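## Task

Scene 2: move the cardboard box from the desk onto the top of the low shelf beneath the INBOUND sign. The robot must not tip over or finish leaning. The box has to rest there on its own at the end, not be held up by the robot.

## Robot and tools

ROBOT. A Hello Robot Stretch 4 with a single arm. It has an omni-wheel base, a lift that rides up a mast, an arm that telescopes straight forward, a wrist with yaw, pitch and roll, and a two-finger gripper. It stands about 1.6 m tall, and its base rim is no more than 0.23 m from the base origin. Loose objects may occasionally get nudged by something in the scene.

FRAMES. Base frame: origin on the floor below the base centre, x forward, y left, z up. hand_pose is reported in this frame and marks the point between the fingers, 0.015 m behind the fingertips. With all wrist joints at 0, its axes line up with the base frame. The printed value can be a little off. The odometry frame is the base frame as it was when the scene began.

execute_actions. Arguments: actions, a list holding one action or none (an empty list only returns state and images), and cameras (any of head_camera, head_left_camera, head_right_camera, wrist_camera, or all; if left out, null or ["all"] you get all of them; [] gives none). An action can contain:
- base: exactly one relative move, starting from where the base last reported itself. translate_m drives straight, forward positive, -2 to 2 m. strafe_m slides sideways, left positive, -2 to 2 m. rotate_rad turns in place, counter-clockwise (left) positive, -3.2 to 3.2 rad.
- joints: a dict of absolute targets by name. lift_m 0 to 1.2 m. arm_m 0 to 0.55 m. wrist_yaw_rad -1.134 to 4.276 (0 points forward, positive to the left, 3.14 folded back; beyond 3.4 the arm may block it). wrist_pitch_rad -1.117 to 4.259 (0 level, 1.57 pointing down). wrist_roll_rad -1.117 to 4.259 (0 keeps the fingers level; positive turns clockwise as seen from behind). gripper_m 0 to 0.08 m, the finger gap.
- pace: "slow", "default", "fast" or "max" (base up to 0.1/0.3/0.4/0.6 m/s and 1/2/3/4 rad/s; slower when the lift is above 0.2 at the start of the move).
- contact_limits: {"arm_m": value}, from 0 (gentlest) to 0.75 (firmest), 0.5 if omitted.
- end_of_arm: "enable_torque", used alone, turns back on any wrist or gripper motor that has shut itself off.
Base and joint motions in one action begin together. A joint target outside its range gets clipped and reported; an unknown key or any other bad value rejects the entire call. No action runs past 15 s. Anything you leave out of an action may still be driving toward its earlier target. Once a result reports a stop, the rest of the calls in that reply are skipped.

wait: seconds, 0 to 10. Returns state and images without new commands.
zoom_image: camera plus region [x0, y0, x1, y1] in pixels of that camera's latest full image, origin at top left, at most 504 by 504.
read_manual: section "licences"; only returns licence text.
finished_scene: scene, 1 or 2. Ends the scene for good, reports success and gives the next task. Answering without any tool call ends every remaining scene.

A good opening move is lift_m 0.4 with wrist_yaw_rad 0 in a single action, which unfolds the wrist.

RESULTS. base_status and joint_status say how each commanded motion finished: "done"; "off_target" (came to rest short and may still be pushing); "contact_stop_at_<key>" (hit something, lets go of its target, lift/arm/wheels go slack); "limit_stop_at_<name>", e.g. limit_stop_at_tilt (leaning over 6 degrees: lift, arm and wheels slacken and refuse commands) or limit_stop_at_own_body (about to hit itself, which is likely with pitch below -0.2 and roll below -0.4 or above 4); "torque_fault" (a wrist or gripper motor went limp; send enable_torque). A slack part grips again the next time you command it. on_its_own lists what you did not command; its "held at" figure is a target, not a position. joint_positions gives the joint readings. lidar_m: 12 distances in metres from the base origin, 30-degree sectors starting straight ahead and going counter-clockwise (4th left, 7th behind, 10th right); "-" means nothing seen or closer than 0.25 m. It covers heights from about 0.15 m up to robot height, so table tops show up; glass and thin legs may be missed. wrist_depth_mm: 7x7 grid of median depths in mm (100 to 2000), the robot's own body included. base_odometry comes from wheel counts alone (slip counts as motion); heading -3.142 to 3.142, positive left. If turned_by_wheels and turned_by_imu differ by more than about 0.1 rad, the heading has drifted by about that gap. base_tilt is in degrees, forward and right positive, with a fixed bias of up to about 1.5. motor_effort is percent of maximum, positive toward larger joint values, with the peak in brackets; a load in a level gripper shifts wrist_pitch_rad effort away from 0. For wheel_0, wheel_1 and wheel_2, positive means turning right. The pictures line names the cameras in image order, and the calibration of any camera that has changed is listed.

GRIPPING. Command a gripper_m smaller than the object's width. After a grasp, "off_target" usually means something is held, while "done" usually means nothing is (thin or light items are an exception). If gripper effort stays more than about 50 from 0 the motor shuts off and may drop the item, so open to a width above the object when you release.

CAUTIONS. Carrying over 1 kg with arm_m above 0.2 while driving or turning can tip the robot, especially at fast or max; hard pushing, or pushing with the gripper held high, can tip it too. Pressing the gripper into things with base or arm moves causes wrist torque faults. Keep contact limits low near furniture, set objects down gently rather than dropping them, and open the gripper and pull back before ending the scene so the item stands by itself.

Each tool is called after "Emit:" as name(argument=value, ...) on one line, values as JSON.

## Session

Emit:
execute_actions(actions=[])

Scene clock: 0.00 s.
base_odometry: x=+0.000 y=+0.000 heading=+0.000 (m, m, rad; odometry frame)
turned_by_wheels: +0.000 (rad since the last result)
turned_by_imu: +0.000 (rad since the last result)
base_tilt: forward=+0.1 right=-0.4 (deg)
lidar_m: 1.51 1.60 0.74 0.69 0.71 1.43 1.39 0.92 0.64 0.61 0.63 0.87
base_status: not commanded
joint_positions: lift_m=+0.169 arm_m=+0.001 wrist_yaw_rad=+3.161 wrist_pitch_rad=+0.020 wrist_roll_rad=-0.014 gripper_m=+0.040
joint_status: not commanded
motor_effort: lift_m=+19 arm_m=-1 wrist_yaw_rad=-2 wrist_pitch_rad=-9 wrist_roll_rad=-1 gripper_m=+1 wheel_0=+1 wheel_1=+0 wheel_2=+0 (%)
hand_pose: x=-0.0428 y=+0.0833 z=+0.3429 quat_wxyz=(-0.010, -0.010, -0.007, +1.000) (m; base frame)
wrist_depth_mm: - 137 151 - - 1661 1499 / - 111 138 - - 1863 1576 / - 114 139 - - - 1618 / - 139 196 - - - 1576 / 215 1430 1983 - 1921 1756 1464 / 222 1229 1138 1205 154 1138 1078 / 220 904 102 831 462 - 820
pictures: head_camera, head_left_camera, head_right_camera, wrist_camera
camera_calibration (this result's frames):
wrist_camera: T_world_to_cam=[[-0.0599151, 0.997773, -0.0292981, -0.0668222], [0.0622367, -0.0255597, -0.997734, 0.404152], [-0.996261, -0.0616028, -0.0605667, 0.137377], [0, 0, 0, 1]] pos_world=[0.107707, 0.0854663, 0.409599]
Images, in order (width x height): head_camera 420x560, head_left_camera 420x672, head_right_camera 420x672, wrist_camera 616x392.

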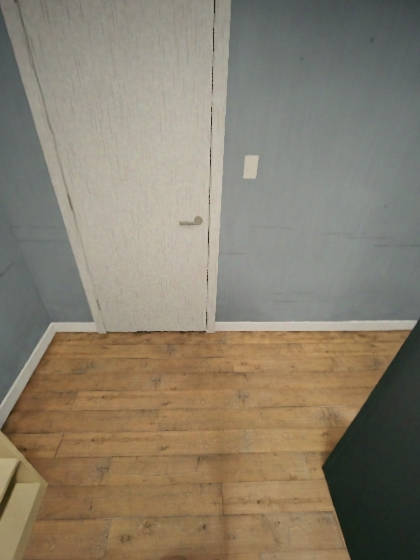

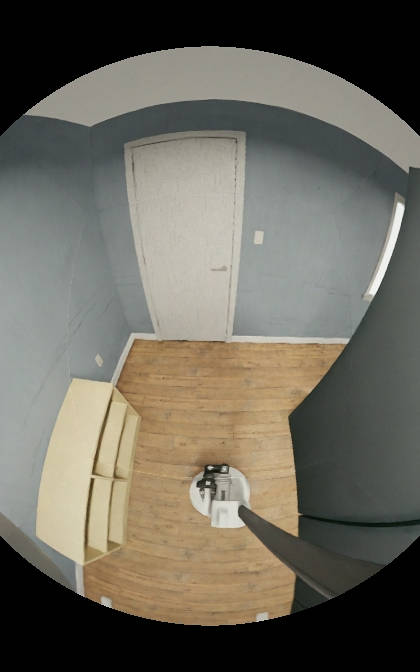

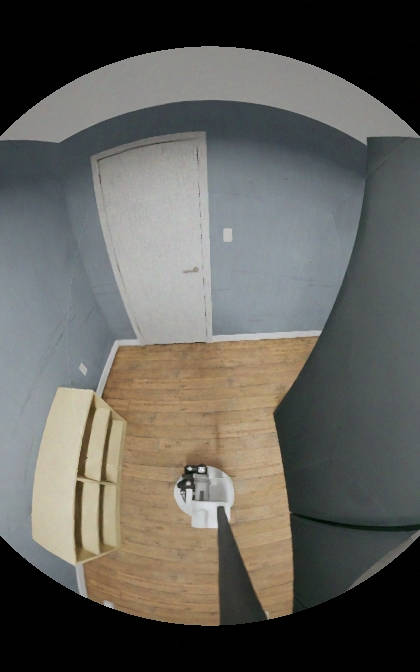

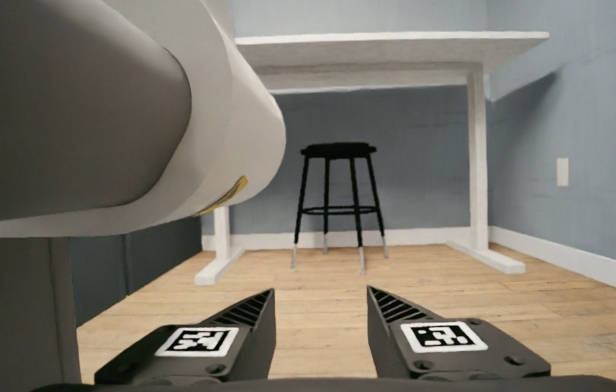

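This room looks like a mirror image of the first one, with the desk behind me. I'll turn left first to read the nearby shelf's sign while unfolding the wrist.

Emit:
execute_actions(actions=[{"base": {"rotate_rad": 1.59}, "joints": {"lift_m": 0.4, "wrist_yaw_rad": 0, "gripper_m": 0.08}, "pace": "fast"}], cameras=["head_camera", "head_left_camera"])

Scene clock: 8.47 s.
base_odometry: x=+0.000 y=+0.000 heading=+1.590 (m, m, rad; odometry frame)
turned_by_wheels: +1.590 (rad since the last result)
turned_by_imu: +1.565 (rad since the last result)
base_tilt: forward=+0.0 right=-0.5 (deg)
lidar_m: 0.67 0.71 1.40 1.35 0.91 0.64 0.61 0.65 0.90 1.51 1.58 0.72
base_status: done
joint_positions: lift_m=+0.400 arm_m=+0.001 wrist_yaw_rad=+0.000 wrist_pitch_rad=+0.020 wrist_roll_rad=-0.014 gripper_m=+0.080
joint_status: all done
motor_effort: lift_m=+22(27) arm_m=-1(1) wrist_yaw_rad=-3(7) wrist_pitch_rad=-9(9) wrist_roll_rad=+0(1) gripper_m=+3(2) wheel_0=+0(9) wheel_1=+0(7) wheel_2=+0(8) (%)
hand_pose: x=+0.3842 y=-0.0873 z=+0.5737 quat_wxyz=(+1.000, -0.007, +0.010, +0.000) (m; base frame)
wrist_depth_mm: 866 866 854 842 854 842 831 / 878 878 866 866 854 842 842 / 891 878 866 866 866 854 842 / 891 866 866 866 854 842 715 / 917 904 891 878 866 854 741 / 904 904 477 831 768 139 715 / - 102 149 609 585 - -
pictures: head_camera, head_left_camera
Images, in order (width x height): head_camera 420x560, head_left_camera 420x672.

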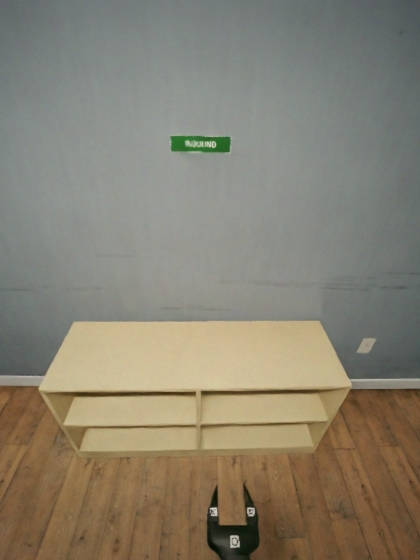

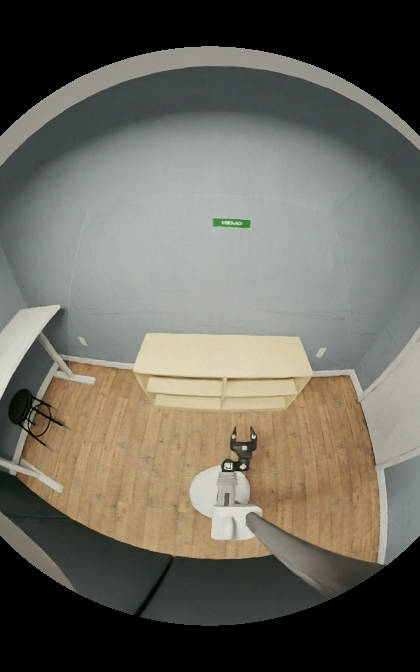

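Emit:
zoom_image(camera="head_camera", region=[160, 122, 245, 167])

Region (160, 122, 245, 167) of head_camera's 420x560 image, scaled by 5.929, with more detail than that image has; it fills the top 267 rows of this view, and the rest is white.

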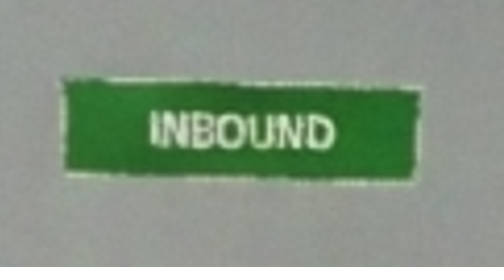

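This shelf is INBOUND. Next I'll turn to the desk and raise the lift.

Emit:
execute_actions(actions=[{"base": {"rotate_rad": 1.59}, "joints": {"lift_m": 0.95}, "pace": "fast"}])

Scene clock: 13.17 s.
base_odometry: x=+0.000 y=+0.000 heading=-3.103 (m, m, rad; odometry frame)
turned_by_wheels: +1.590 (rad since the last result)
turned_by_imu: +1.565 (rad since the last result)
base_tilt: forward=+0.1 right=-0.4 (deg)
lidar_m: 1.33 0.86 0.61 0.59 0.63 1.63 1.56 1.57 0.71 0.70 0.72 1.42
base_status: done
joint_positions: lift_m=+0.950 arm_m=+0.001 wrist_yaw_rad=+0.000 wrist_pitch_rad=+0.020 wrist_roll_rad=-0.014 gripper_m=+0.080
joint_status: all done
motor_effort: lift_m=+22(23) arm_m=-1(1) wrist_yaw_rad=-2(3) wrist_pitch_rad=-9(9) wrist_roll_rad=+0(3) gripper_m=+2(1) wheel_0=+0(8) wheel_1=+0(10) wheel_2=+1(10) (%)
hand_pose: x=+0.3842 y=-0.0874 z=+1.1237 quat_wxyz=(+1.000, -0.007, +0.010, +0.000) (m; base frame)
wrist_depth_mm: 991 1397 1921 1921 1808 1808 1576 / 960 1366 1921 1921 1808 1756 1618 / 946 1366 1921 1921 1921 1921 1661 / 931 1366 1921 1983 1863 1808 1661 / 931 1281 1499 1397 1576 1464 1430 / 946 1255 1808 1983 1921 139 1576 / - 102 149 - 1430 - -
pictures: head_camera, head_left_camera, head_right_camera, wrist_camera
camera_calibration (this result's frames):
wrist_camera: T_world_to_cam=[[0.0409418, -0.998732, -0.0292992, -0.061243], [-0.0617686, 0.0267377, -0.997732, 1.20444], [0.99725, 0.0426587, -0.0605956, -0.157211], [0, 0, 0, 1]] pos_world=[0.233683, -0.0866629, 1.19039]
Images, in order (width x height): head_camera 420x560, head_left_camera 420x672, head_right_camera 420x672, wrist_camera 616x392.

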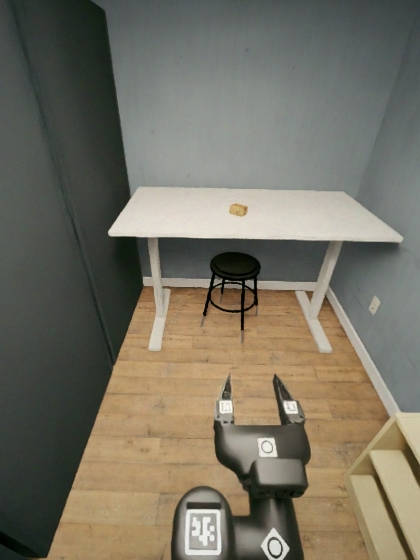

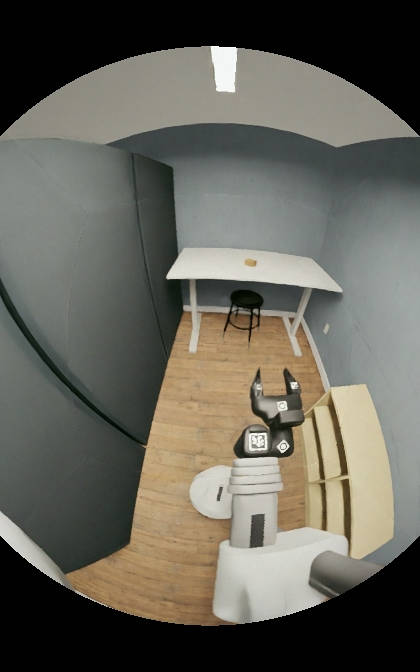

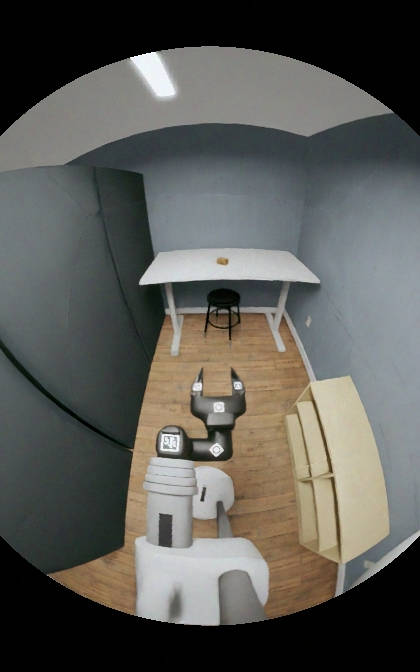

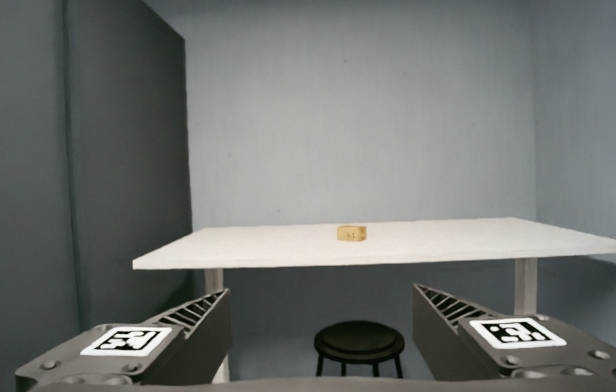

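Emit:
zoom_image(camera="head_camera", region=[205, 185, 275, 245])

Emit:
zoom_image(camera="wrist_camera", region=[310, 205, 395, 270])

Region (205, 185, 275, 245) of head_camera's 420x560 image, scaled by 7.200, with more detail than that image has; it fills the top 432 rows of this view, and the rest is white.

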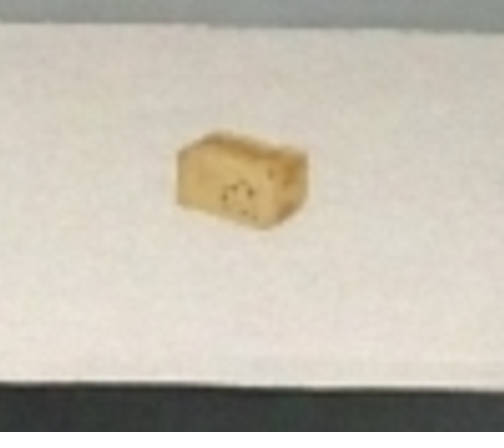

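Region (310, 205, 395, 270) of wrist_camera's 616x392 image, scaled by 5.929; it fills the top 385 rows of this view, and the rest is white.

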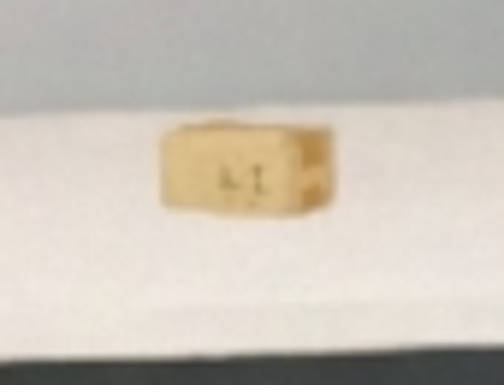

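Emit:
execute_actions(actions=[{"base": {"translate_m": 1.0}, "joints": {"lift_m": 1.19, "arm_m": 0.5, "wrist_pitch_rad": 1.57, "wrist_roll_rad": 2.14}, "pace": "fast"}], cameras=["head_camera", "head_right_camera", "wrist_camera"])

Scene clock: 44.60 s.
base_odometry: x=-0.999 y=-0.039 heading=-3.103 (m, m, rad; odometry frame)
turned_by_wheels: +0.000 (rad since the last result)
turned_by_imu: +0.000 (rad since the last result)
base_tilt: forward=+0.1 right=-0.4 (deg)
lidar_m: 0.33 0.35 0.50 0.59 0.63 0.87 2.55 1.01 0.77 1.09 0.51 0.36
base_status: done
joint_positions: lift_m=+1.190 arm_m=+0.499 wrist_yaw_rad=+0.000 wrist_pitch_rad=+1.570 wrist_roll_rad=+2.140 gripper_m=+0.080
joint_status: all done
motor_effort: lift_m=+22(21) arm_m=+4(4) wrist_yaw_rad=-3(1) wrist_pitch_rad=-1(7) wrist_roll_rad=+2(3) gripper_m=+0(1) wheel_0=+0(4) wheel_1=+0(8) wheel_2=+1(11) (%)
hand_pose: x=+0.6704 y=-0.0874 z=+1.1553 quat_wxyz=(+0.340, +0.621, +0.339, -0.620) (m; base frame)
wrist_depth_mm: 355 353 347 345 343 340 334 / 357 353 351 301 345 340 338 / 364 357 355 301 347 343 340 / 362 359 357 353 349 347 343 / 368 364 359 357 349 349 347 / 370 364 359 357 355 139 347 / - 102 150 362 355 - -
pictures: head_camera, head_right_camera, wrist_camera
camera_calibration (this result's frames):
wrist_camera: T_world_to_cam=[[-0.818136, 0.573471, -0.0422352, 0.656217], [0.572003, 0.819159, 0.0423288, -0.30354], [0.0588717, 0.0104721, -0.998211, 1.26881], [0, 0, 0, 1]] pos_world=[0.635803, -0.140961, 1.30711]
Images, in order (width x height): head_camera 420x560, head_right_camera 420x672, wrist_camera 616x392.

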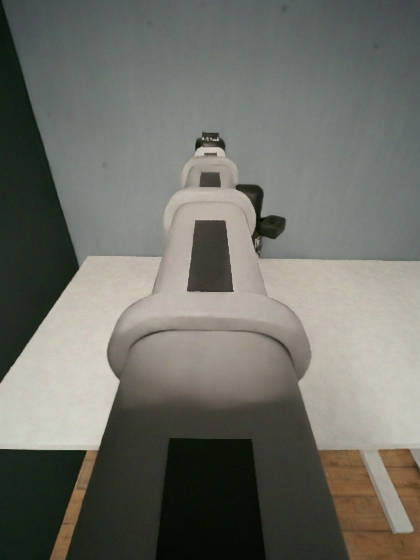

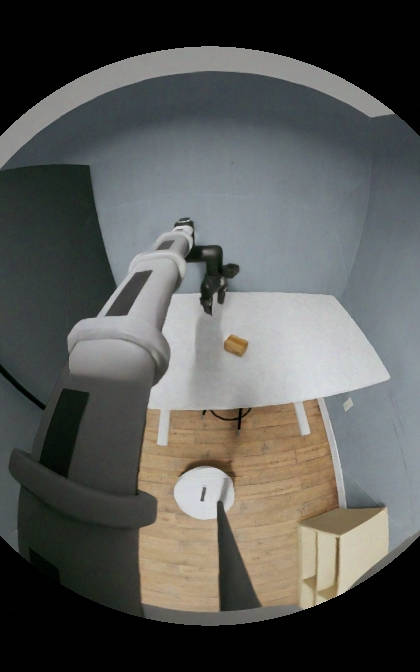

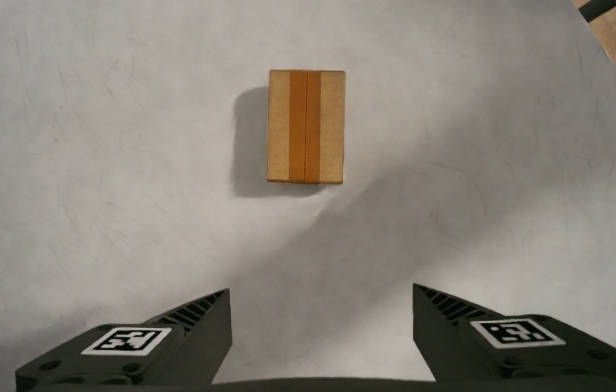

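Emit:
execute_actions(actions=[{"base": {"strafe_m": -0.091}, "joints": {"lift_m": 1.075, "arm_m": 0.451, "wrist_roll_rad": 2.19}}], cameras=["head_right_camera", "wrist_camera"])

Scene clock: 57.47 s.
base_odometry: x=-1.003 y=+0.052 heading=-3.103 (m, m, rad; odometry frame)
turned_by_wheels: +0.000 (rad since the last result)
turned_by_imu: +0.001 (rad since the last result)
base_tilt: forward=+0.1 right=-0.4 (deg)
lidar_m: 0.33 0.37 0.51 0.67 0.71 0.99 2.56 0.91 0.72 1.00 0.52 0.33
base_status: done
joint_positions: lift_m=+1.075 arm_m=+0.452 wrist_yaw_rad=+0.000 wrist_pitch_rad=+1.570 wrist_roll_rad=+2.190 gripper_m=+0.080
joint_status: all done
motor_effort: lift_m=+16(18) arm_m=-5(4) wrist_yaw_rad=-2(3) wrist_pitch_rad=-1(1) wrist_roll_rad=+0(1) gripper_m=+4(2) wheel_0=+0(9) wheel_1=-1(8) wheel_2=-1(0) (%)
hand_pose: x=+0.6229 y=-0.0874 z=+1.0408 quat_wxyz=(+0.324, +0.629, +0.324, -0.628) (m; base frame)
wrist_depth_mm: 240 239 236 233 232 229 227 / 241 239 237 236 233 231 229 / 244 243 240 238 235 234 230 / 247 245 241 239 237 236 234 / 250 246 243 190 238 236 234 / 250 247 244 191 191 139 236 / - 102 149 193 217 - -
pictures: head_right_camera, wrist_camera
camera_calibration (this result's frames):
wrist_camera: T_world_to_cam=[[-0.788276, 0.613883, -0.042046, 0.597281], [0.612474, 0.789361, 0.0422528, -0.299276], [0.0591277, 0.00755481, -0.998222, 1.15688], [0, 0, 0, 1]] pos_world=[0.585718, -0.139164, 1.19258]
Images, in order (width x height): head_right_camera 420x672, wrist_camera 616x392.

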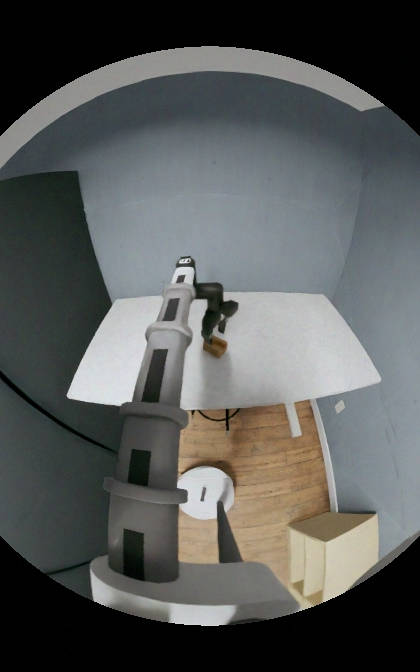

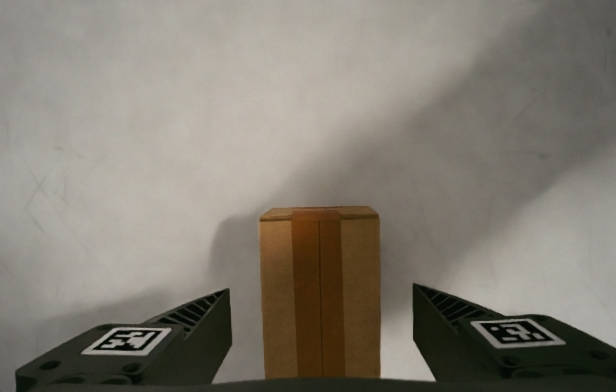

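The gripper is lined up with the box. I'll lower the fingers around it.

Emit:
execute_actions(actions=[{"joints": {"lift_m": 1.015}}], cameras=["wrist_camera"])

Scene clock: 61.10 s.
base_odometry: x=-1.003 y=+0.052 heading=-3.103 (m, m, rad; odometry frame)
turned_by_wheels: +0.000 (rad since the last result)
turned_by_imu: +0.001 (rad since the last result)
base_tilt: forward=+0.1 right=-0.4 (deg)
lidar_m: 0.35 0.35 0.51 0.69 0.73 1.03 2.56 0.89 0.72 1.00 0.53 0.36
base_status: not commanded
joint_positions: lift_m=+1.015 arm_m=+0.452 wrist_yaw_rad=+0.000 wrist_pitch_rad=+1.570 wrist_roll_rad=+2.190 gripper_m=+0.080
joint_status: all done
motor_effort: lift_m=+16(17) arm_m=-4(5) wrist_yaw_rad=-2(2) wrist_pitch_rad=-1(1) wrist_roll_rad=-2(0) gripper_m=+2(2) wheel_0=+0(0) wheel_1=-1(1) wheel_2=-1(1) (%)
hand_pose: x=+0.6229 y=-0.0874 z=+0.9808 quat_wxyz=(+0.324, +0.629, +0.324, -0.628) (m; base frame)
wrist_depth_mm: 180 179 177 175 173 171 - / 181 180 178 176 174 173 171 / 183 182 179 178 176 174 173 / 185 183 180 179 177 175 174 / 186 185 183 130 132 177 176 / 188 185 135 131 131 139 177 / - 102 133 132 131 - -
pictures: wrist_camera
camera_calibration (this result's frames):
wrist_camera: T_world_to_cam=[[-0.788277, 0.613882, -0.0420461, 0.594757], [0.612473, 0.789361, 0.0422529, -0.296739], [0.0591278, 0.00755486, -0.998222, 1.09697], [0, 0, 0, 1]] pos_world=[0.585717, -0.139164, 1.13256]
Images, in order (width x height): wrist_camera 616x392.

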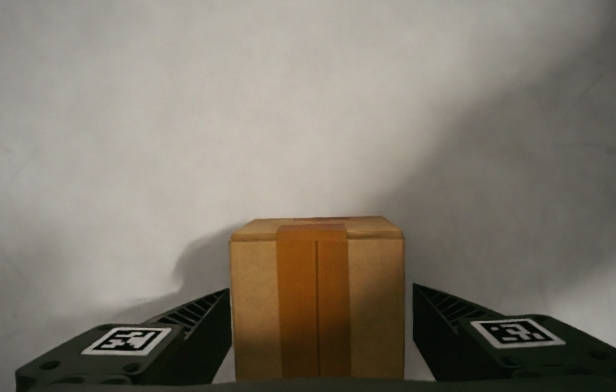

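Emit:
execute_actions(actions=[{"joints": {"gripper_m": 0.04}}], cameras=["wrist_camera"])

Scene clock: 63.27 s.
base_odometry: x=-1.003 y=+0.052 heading=-3.103 (m, m, rad; odometry frame)
turned_by_wheels: +0.000 (rad since the last result)
turned_by_imu: +0.001 (rad since the last result)
base_tilt: forward=+0.1 right=-0.4 (deg)
lidar_m: 0.33 0.37 0.50 0.68 0.72 0.98 2.58 0.89 0.70 1.01 0.53 0.36
base_status: not commanded
joint_positions: lift_m=+1.015 arm_m=+0.452 wrist_yaw_rad=+0.000 wrist_pitch_rad=+1.570 wrist_roll_rad=+2.190 gripper_m=+0.059
joint_status: gripper_m off_target (ended at +0.059, target +0.040)
on_its_own: gripper_m is held at +0.053, not at your +0.040, by its contact guard: the fingers met something
motor_effort: lift_m=+16(16) arm_m=-4(5) wrist_yaw_rad=-2(2) wrist_pitch_rad=-1(1) wrist_roll_rad=+1(0) gripper_m=-37(37) wheel_0=+0(0) wheel_1=+0(1) wheel_2=-1(1) (%)
hand_pose: x=+0.6229 y=-0.0874 z=+0.9808 quat_wxyz=(+0.324, +0.629, +0.324, -0.628) (m; base frame)
wrist_depth_mm: 180 179 176 174 173 171 - / 181 180 178 176 175 173 171 / 182 181 179 178 175 174 173 / 185 183 181 179 177 176 174 / 186 185 182 130 132 177 176 / 188 185 132 131 130 178 177 / 189 - 128 132 131 - -
pictures: wrist_camera
camera_calibration (this result's frames):
wrist_camera: T_world_to_cam=[[-0.788271, 0.613891, -0.0420364, 0.59474], [0.612482, 0.789355, 0.0422453, -0.296734], [0.0591157, 0.00755423, -0.998223, 1.09697], [0, 0, 0, 1]] pos_world=[0.585712, -0.139164, 1.13256]
Images, in order (width x height): wrist_camera 616x392.

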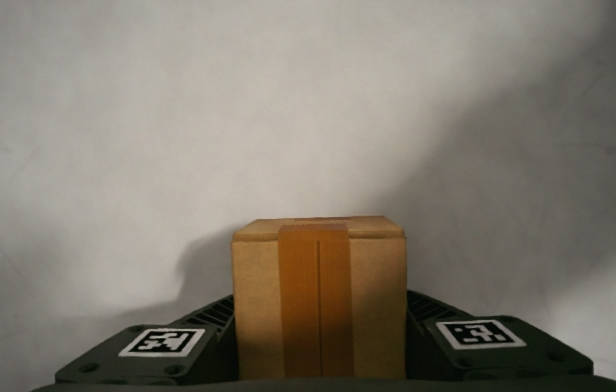

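I have a grip. I'll lift a little and check the load, since the box could be heavy.

Emit:
execute_actions(actions=[{"joints": {"lift_m": 1.06}}], cameras=["wrist_camera"])

Scene clock: 66.10 s.
base_odometry: x=-1.003 y=+0.052 heading=-3.103 (m, m, rad; odometry frame)
turned_by_wheels: +0.000 (rad since the last result)
turned_by_imu: +0.001 (rad since the last result)
base_tilt: forward=+0.0 right=-0.4 (deg)
lidar_m: 0.32 0.33 0.51 0.67 0.70 1.03 2.55 0.88 0.74 1.02 0.51 0.36
base_status: not commanded
joint_positions: lift_m=+1.060 arm_m=+0.452 wrist_yaw_rad=+0.000 wrist_pitch_rad=+1.570 wrist_roll_rad=+2.190 gripper_m=+0.059
joint_status: all done
on_its_own: gripper_m is held at +0.053, not at your +0.040, by its contact guard: the fingers met something
motor_effort: lift_m=+23(24) arm_m=-4(5) wrist_yaw_rad=-2(2) wrist_pitch_rad=-2(1) wrist_roll_rad=-2(1) gripper_m=-38(36) wheel_0=+0(0) wheel_1=-1(1) wheel_2=-1(1) (%)
hand_pose: x=+0.6229 y=-0.0874 z=+1.0253 quat_wxyz=(+0.324, +0.629, +0.324, -0.628) (m; base frame)
wrist_depth_mm: 224 222 220 218 216 214 211 / 227 224 222 220 217 214 213 / 228 226 224 222 220 216 215 / 231 228 224 222 220 219 217 / 232 230 227 130 132 221 218 / 234 232 132 131 130 220 222 / 236 - 128 132 131 - -
pictures: wrist_camera
camera_calibration (this result's frames):
wrist_camera: T_world_to_cam=[[-0.788271, 0.61389, -0.0420364, 0.596608], [0.612482, 0.789355, 0.0422453, -0.298612], [0.0591156, 0.00755427, -0.998223, 1.14138], [0, 0, 0, 1]] pos_world=[0.58571, -0.139164, 1.17704]
Images, in order (width x height): wrist_camera 616x392.

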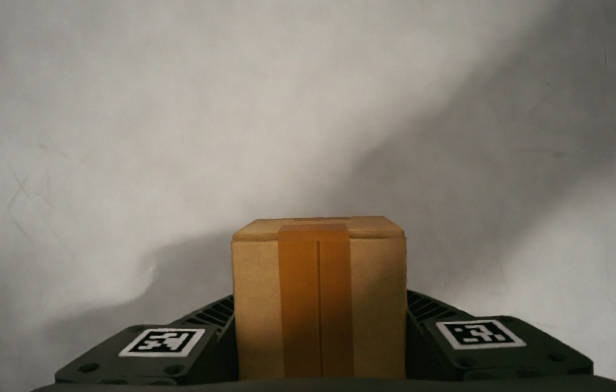

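The box is light and the grip is holding. I'll turn right toward the INBOUND shelf, keeping the box above desk height.

Emit:
execute_actions(actions=[{"base": {"rotate_rad": -2.237}, "pace": "fast"}], cameras=["head_camera", "head_right_camera", "wrist_camera"])

Scene clock: 81.10 s.
base_odometry: x=-1.003 y=+0.052 heading=+0.943 (m, m, rad; odometry frame)
turned_by_wheels: -2.237 (rad since the last result)
turned_by_imu: -2.198 (rad since the last result)
base_tilt: forward=+0.1 right=-0.4 (deg)
lidar_m: 0.71 0.99 0.65 0.41 0.32 0.34 0.45 0.68 0.71 0.85 2.53 1.05
base_status: done
joint_positions: lift_m=+1.060 arm_m=+0.452 wrist_yaw_rad=+0.000 wrist_pitch_rad=+1.570 wrist_roll_rad=+2.190 gripper_m=+0.059
joint_status: not commanded
on_its_own: gripper_m is held at +0.053, not at your +0.040, by its contact guard: the fingers met something
motor_effort: lift_m=+22(22) arm_m=-5(5) wrist_yaw_rad=-3(3) wrist_pitch_rad=-1(0) wrist_roll_rad=-2(1) gripper_m=-36(38) wheel_0=+0(5) wheel_1=+0(7) wheel_2=-1(7) (%)
hand_pose: x=+0.6230 y=-0.0874 z=+1.0254 quat_wxyz=(+0.324, +0.629, +0.324, -0.628) (m; base frame)
wrist_depth_mm: 1160 1160 1182 1160 1160 946 904 / 1205 1182 1160 1138 1118 917 904 / 1229 1182 1160 1160 1182 1042 931 / 1138 1160 1182 1138 1182 1138 1118 / 741 842 842 130 132 1160 1138 / 585 585 132 131 130 1138 1138 / 597 - 128 132 131 - -
pictures: head_camera, head_right_camera, wrist_camera
camera_calibration (this result's frames):
wrist_camera: T_world_to_cam=[[-0.788426, 0.61368, -0.0421967, 0.596917], [0.612262, 0.789519, 0.0423699, -0.298641], [0.0593166, 0.00757011, -0.998211, 1.14132], [0, 0, 0, 1]] pos_world=[0.585772, -0.139173, 1.17712]
Images, in order (width x height): head_camera 420x560, head_right_camera 420x672, wrist_camera 616x392.

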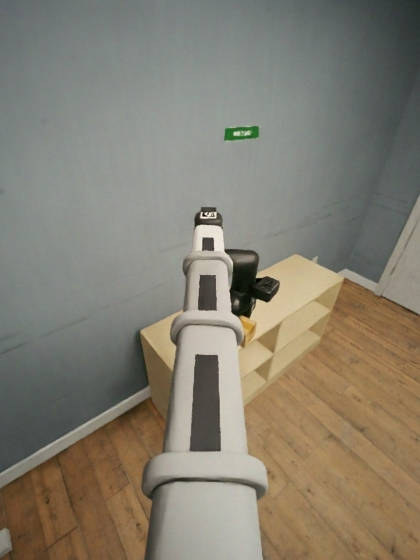

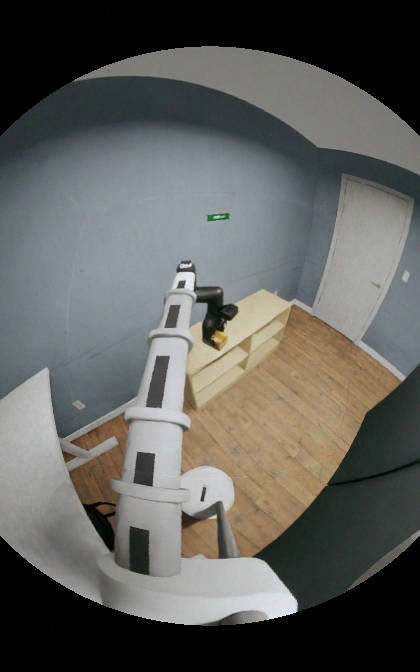

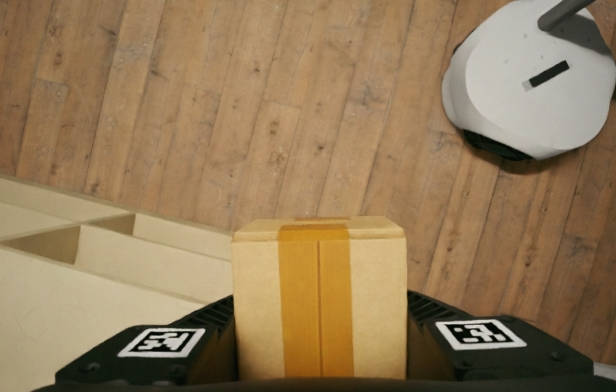

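Emit:
execute_actions(actions=[{"base": {"translate_m": 0.37}, "joints": {"arm_m": 0.53, "lift_m": 0.72}, "pace": "fast"}], cameras=["head_camera", "wrist_camera"])

Scene clock: 91.37 s.
base_odometry: x=-0.785 y=+0.352 heading=+0.943 (m, m, rad; odometry frame)
turned_by_wheels: +0.000 (rad since the last result)
turned_by_imu: +0.001 (rad since the last result)
base_tilt: forward=+0.0 right=-0.4 (deg)
lidar_m: 0.36 0.39 0.74 0.65 0.57 0.58 0.76 0.98 1.00 1.27 2.33 0.59
base_status: done
joint_positions: lift_m=+0.720 arm_m=+0.529 wrist_yaw_rad=+0.000 wrist_pitch_rad=+1.570 wrist_roll_rad=+2.190 gripper_m=+0.059
joint_status: all done
on_its_own: gripper_m is held at +0.053, not at your +0.040, by its contact guard: the fingers met something
motor_effort: lift_m=+17(18) arm_m=+4(6) wrist_yaw_rad=-2(1) wrist_pitch_rad=-1(2) wrist_roll_rad=-1(2) gripper_m=-39(38) wheel_0=+1(5) wheel_1=+1(5) wheel_2=+3(11) (%)
hand_pose: x=+0.7003 y=-0.0874 z=+0.6857 quat_wxyz=(+0.324, +0.629, +0.324, -0.628) (m; base frame)
wrist_depth_mm: 224 224 220 219 217 214 213 / 227 225 222 220 218 216 214 / 229 226 224 221 220 217 216 / 231 228 226 224 223 219 217 / 232 229 229 130 132 221 219 / 235 232 132 131 130 221 221 / 236 - 128 132 131 - -
pictures: head_camera, wrist_camera
camera_calibration (this result's frames):
wrist_camera: T_world_to_cam=[[-0.788243, 0.613931, -0.0419704, 0.643282], [0.612526, 0.789324, 0.0421941, -0.331669], [0.0590325, 0.00755129, -0.998227, 0.79793], [0, 0, 0, 1]] pos_world=[0.663115, -0.139162, 0.837509]
Images, in order (width x height): head_camera 420x560, wrist_camera 616x392.

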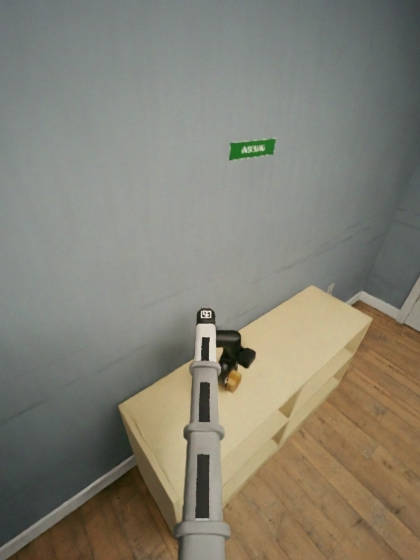

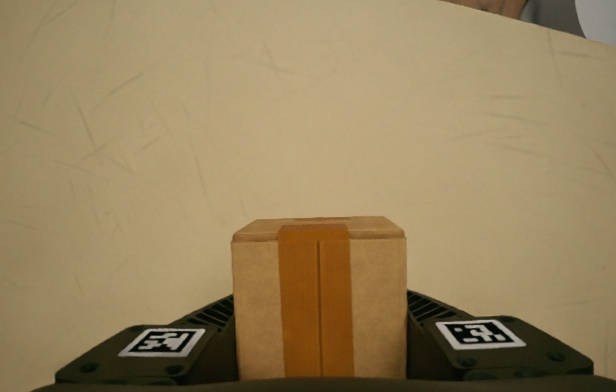

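The depth reading puts the box about 45 mm above the shelf top, well inside the edges. I'll lower it to just above contact.

Emit:
execute_actions(actions=[{"joints": {"lift_m": 0.677}}], cameras=[])

Scene clock: 94.50 s.
base_odometry: x=-0.785 y=+0.352 heading=+0.943 (m, m, rad; odometry frame)
turned_by_wheels: +0.000 (rad since the last result)
turned_by_imu: +0.001 (rad since the last result)
base_tilt: forward=+0.1 right=-0.4 (deg)
lidar_m: 0.35 0.38 0.72 0.63 0.56 0.55 0.74 0.96 0.99 1.26 2.32 0.49
base_status: not commanded
joint_positions: lift_m=+0.677 arm_m=+0.529 wrist_yaw_rad=+0.000 wrist_pitch_rad=+1.570 wrist_roll_rad=+2.190 gripper_m=+0.059
joint_status: all done
on_its_own: gripper_m is held at +0.053, not at your +0.040, by its contact guard: the fingers met something
motor_effort: lift_m=+17(16) arm_m=+4(4) wrist_yaw_rad=-2(2) wrist_pitch_rad=-2(1) wrist_roll_rad=-2(1) gripper_m=-38(38) wheel_0=+1(1) wheel_1=+1(0) wheel_2=+3(3) (%)
hand_pose: x=+0.7003 y=-0.0874 z=+0.6428 quat_wxyz=(+0.324, +0.629, +0.324, -0.628) (m; base frame)
wrist_depth_mm: 181 180 178 176 175 172 - / 183 181 179 178 176 174 173 / 184 183 181 179 178 176 175 / 186 185 182 181 178 177 175 / 188 187 183 131 132 178 177 / 189 187 132 131 130 179 178 / 191 - 127 132 131 - -
pictures: none
No camera images: the call's "cameras" was empty. Leave "cameras" out to get every camera's image.

The box is now about 1.5 mm above the surface. I'll release it and lift away.

Emit:
execute_actions(actions=[{"joints": {"gripper_m": 0.08}}], cameras=["wrist_camera"])

Emit:
execute_actions(actions=[{"joints": {"lift_m": 0.76}, "pace": "fast"}], cameras=["head_camera", "wrist_camera"])

Scene clock: 97.07 s.
base_odometry: x=-0.785 y=+0.352 heading=+0.943 (m, m, rad; odometry frame)
turned_by_wheels: +0.000 (rad since the last result)
turned_by_imu: +0.001 (rad since the last result)
base_tilt: forward=+0.0 right=-0.5 (deg)
lidar_m: 0.34 0.40 0.74 0.63 0.57 0.56 0.75 0.97 1.01 1.24 2.33 0.55
base_status: not commanded
joint_positions: lift_m=+0.677 arm_m=+0.529 wrist_yaw_rad=+0.000 wrist_pitch_rad=+1.570 wrist_roll_rad=+2.190 gripper_m=+0.080
joint_status: all done
motor_effort: lift_m=+17(16) arm_m=+4(4) wrist_yaw_rad=-2(2) wrist_pitch_rad=-1(2) wrist_roll_rad=+0(0) gripper_m=+2(36) wheel_0=+1(0) wheel_1=+1(1) wheel_2=+3(3) (%)
hand_pose: x=+0.7003 y=-0.0874 z=+0.6428 quat_wxyz=(+0.324, +0.629, +0.324, -0.628) (m; base frame)
wrist_depth_mm: 182 181 179 177 175 173 - / 183 181 180 178 176 174 173 / 185 183 181 180 177 176 175 / 187 185 183 180 179 177 176 / 187 186 184 132 134 179 178 / 189 187 147 133 132 139 178 / - 102 135 134 133 - -
pictures: wrist_camera
camera_calibration (this result's frames):
wrist_camera: T_world_to_cam=[[-0.788254, 0.613915, -0.0419874, 0.641502], [0.612509, 0.789336, 0.0422074, -0.329857], [0.0590539, 0.00755245, -0.998226, 0.755015], [0, 0, 0, 1]] pos_world=[0.66312, -0.139162, 0.794533]
Images, in order (width x height): wrist_camera 616x392.

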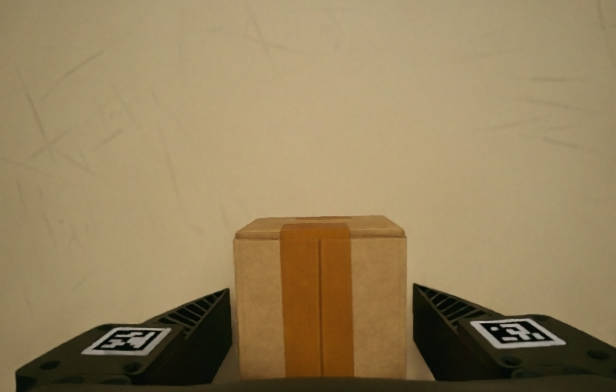

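Scene clock: 98.17 s.
base_odometry: x=-0.785 y=+0.352 heading=+0.943 (m, m, rad; odometry frame)
turned_by_wheels: +0.000 (rad since the last result)
turned_by_imu: +0.000 (rad since the last result)
base_tilt: forward=+0.2 right=-0.4 (deg)
lidar_m: 0.34 0.39 0.73 0.64 0.58 0.59 0.75 0.98 1.00 1.26 2.32 0.57
base_status: not commanded
joint_positions: lift_m=+0.760 arm_m=+0.529 wrist_yaw_rad=+0.000 wrist_pitch_rad=+1.570 wrist_roll_rad=+2.190 gripper_m=+0.080
joint_status: all done
motor_effort: lift_m=+22(20) arm_m=+4(4) wrist_yaw_rad=-2(2) wrist_pitch_rad=-1(2) wrist_roll_rad=-3(2) gripper_m=+3(4) wheel_0=+1(1) wheel_1=+1(1) wheel_2=+2(3) (%)
hand_pose: x=+0.7003 y=-0.0874 z=+0.7253 quat_wxyz=(+0.324, +0.629, +0.324, -0.628) (m; base frame)
wrist_depth_mm: 265 262 260 257 255 831 634 / 266 264 263 258 256 254 251 / 268 266 265 259 259 256 253 / 272 268 265 262 260 258 256 / 273 272 267 216 263 260 257 / 276 272 270 218 216 139 259 / - 102 150 268 265 - -
pictures: head_camera, wrist_camera
camera_calibration (this result's frames):
wrist_camera: T_world_to_cam=[[-0.788254, 0.613915, -0.0419875, 0.644969], [0.612509, 0.789336, 0.0422074, -0.333342], [0.059054, 0.00755245, -0.998226, 0.837439], [0, 0, 0, 1]] pos_world=[0.663121, -0.139162, 0.877104]
Images, in order (width x height): head_camera 420x560, wrist_camera 616x392.

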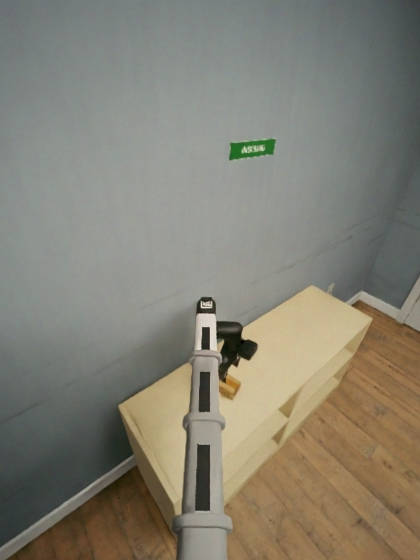

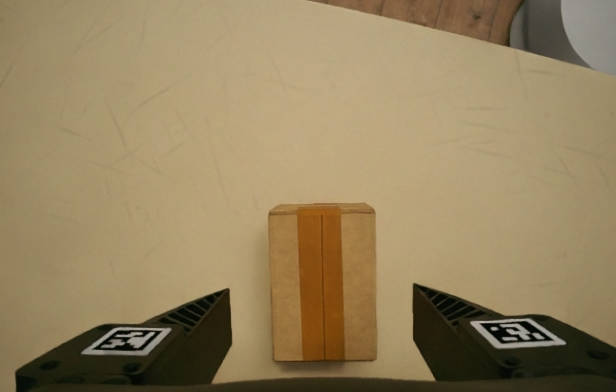

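The cardboard box is sitting on top of the INBOUND shelf and the gripper is clear of it. I'll end scene 2.

Emit:
finished_scene(scene=2)

The scene is finished: the task was done.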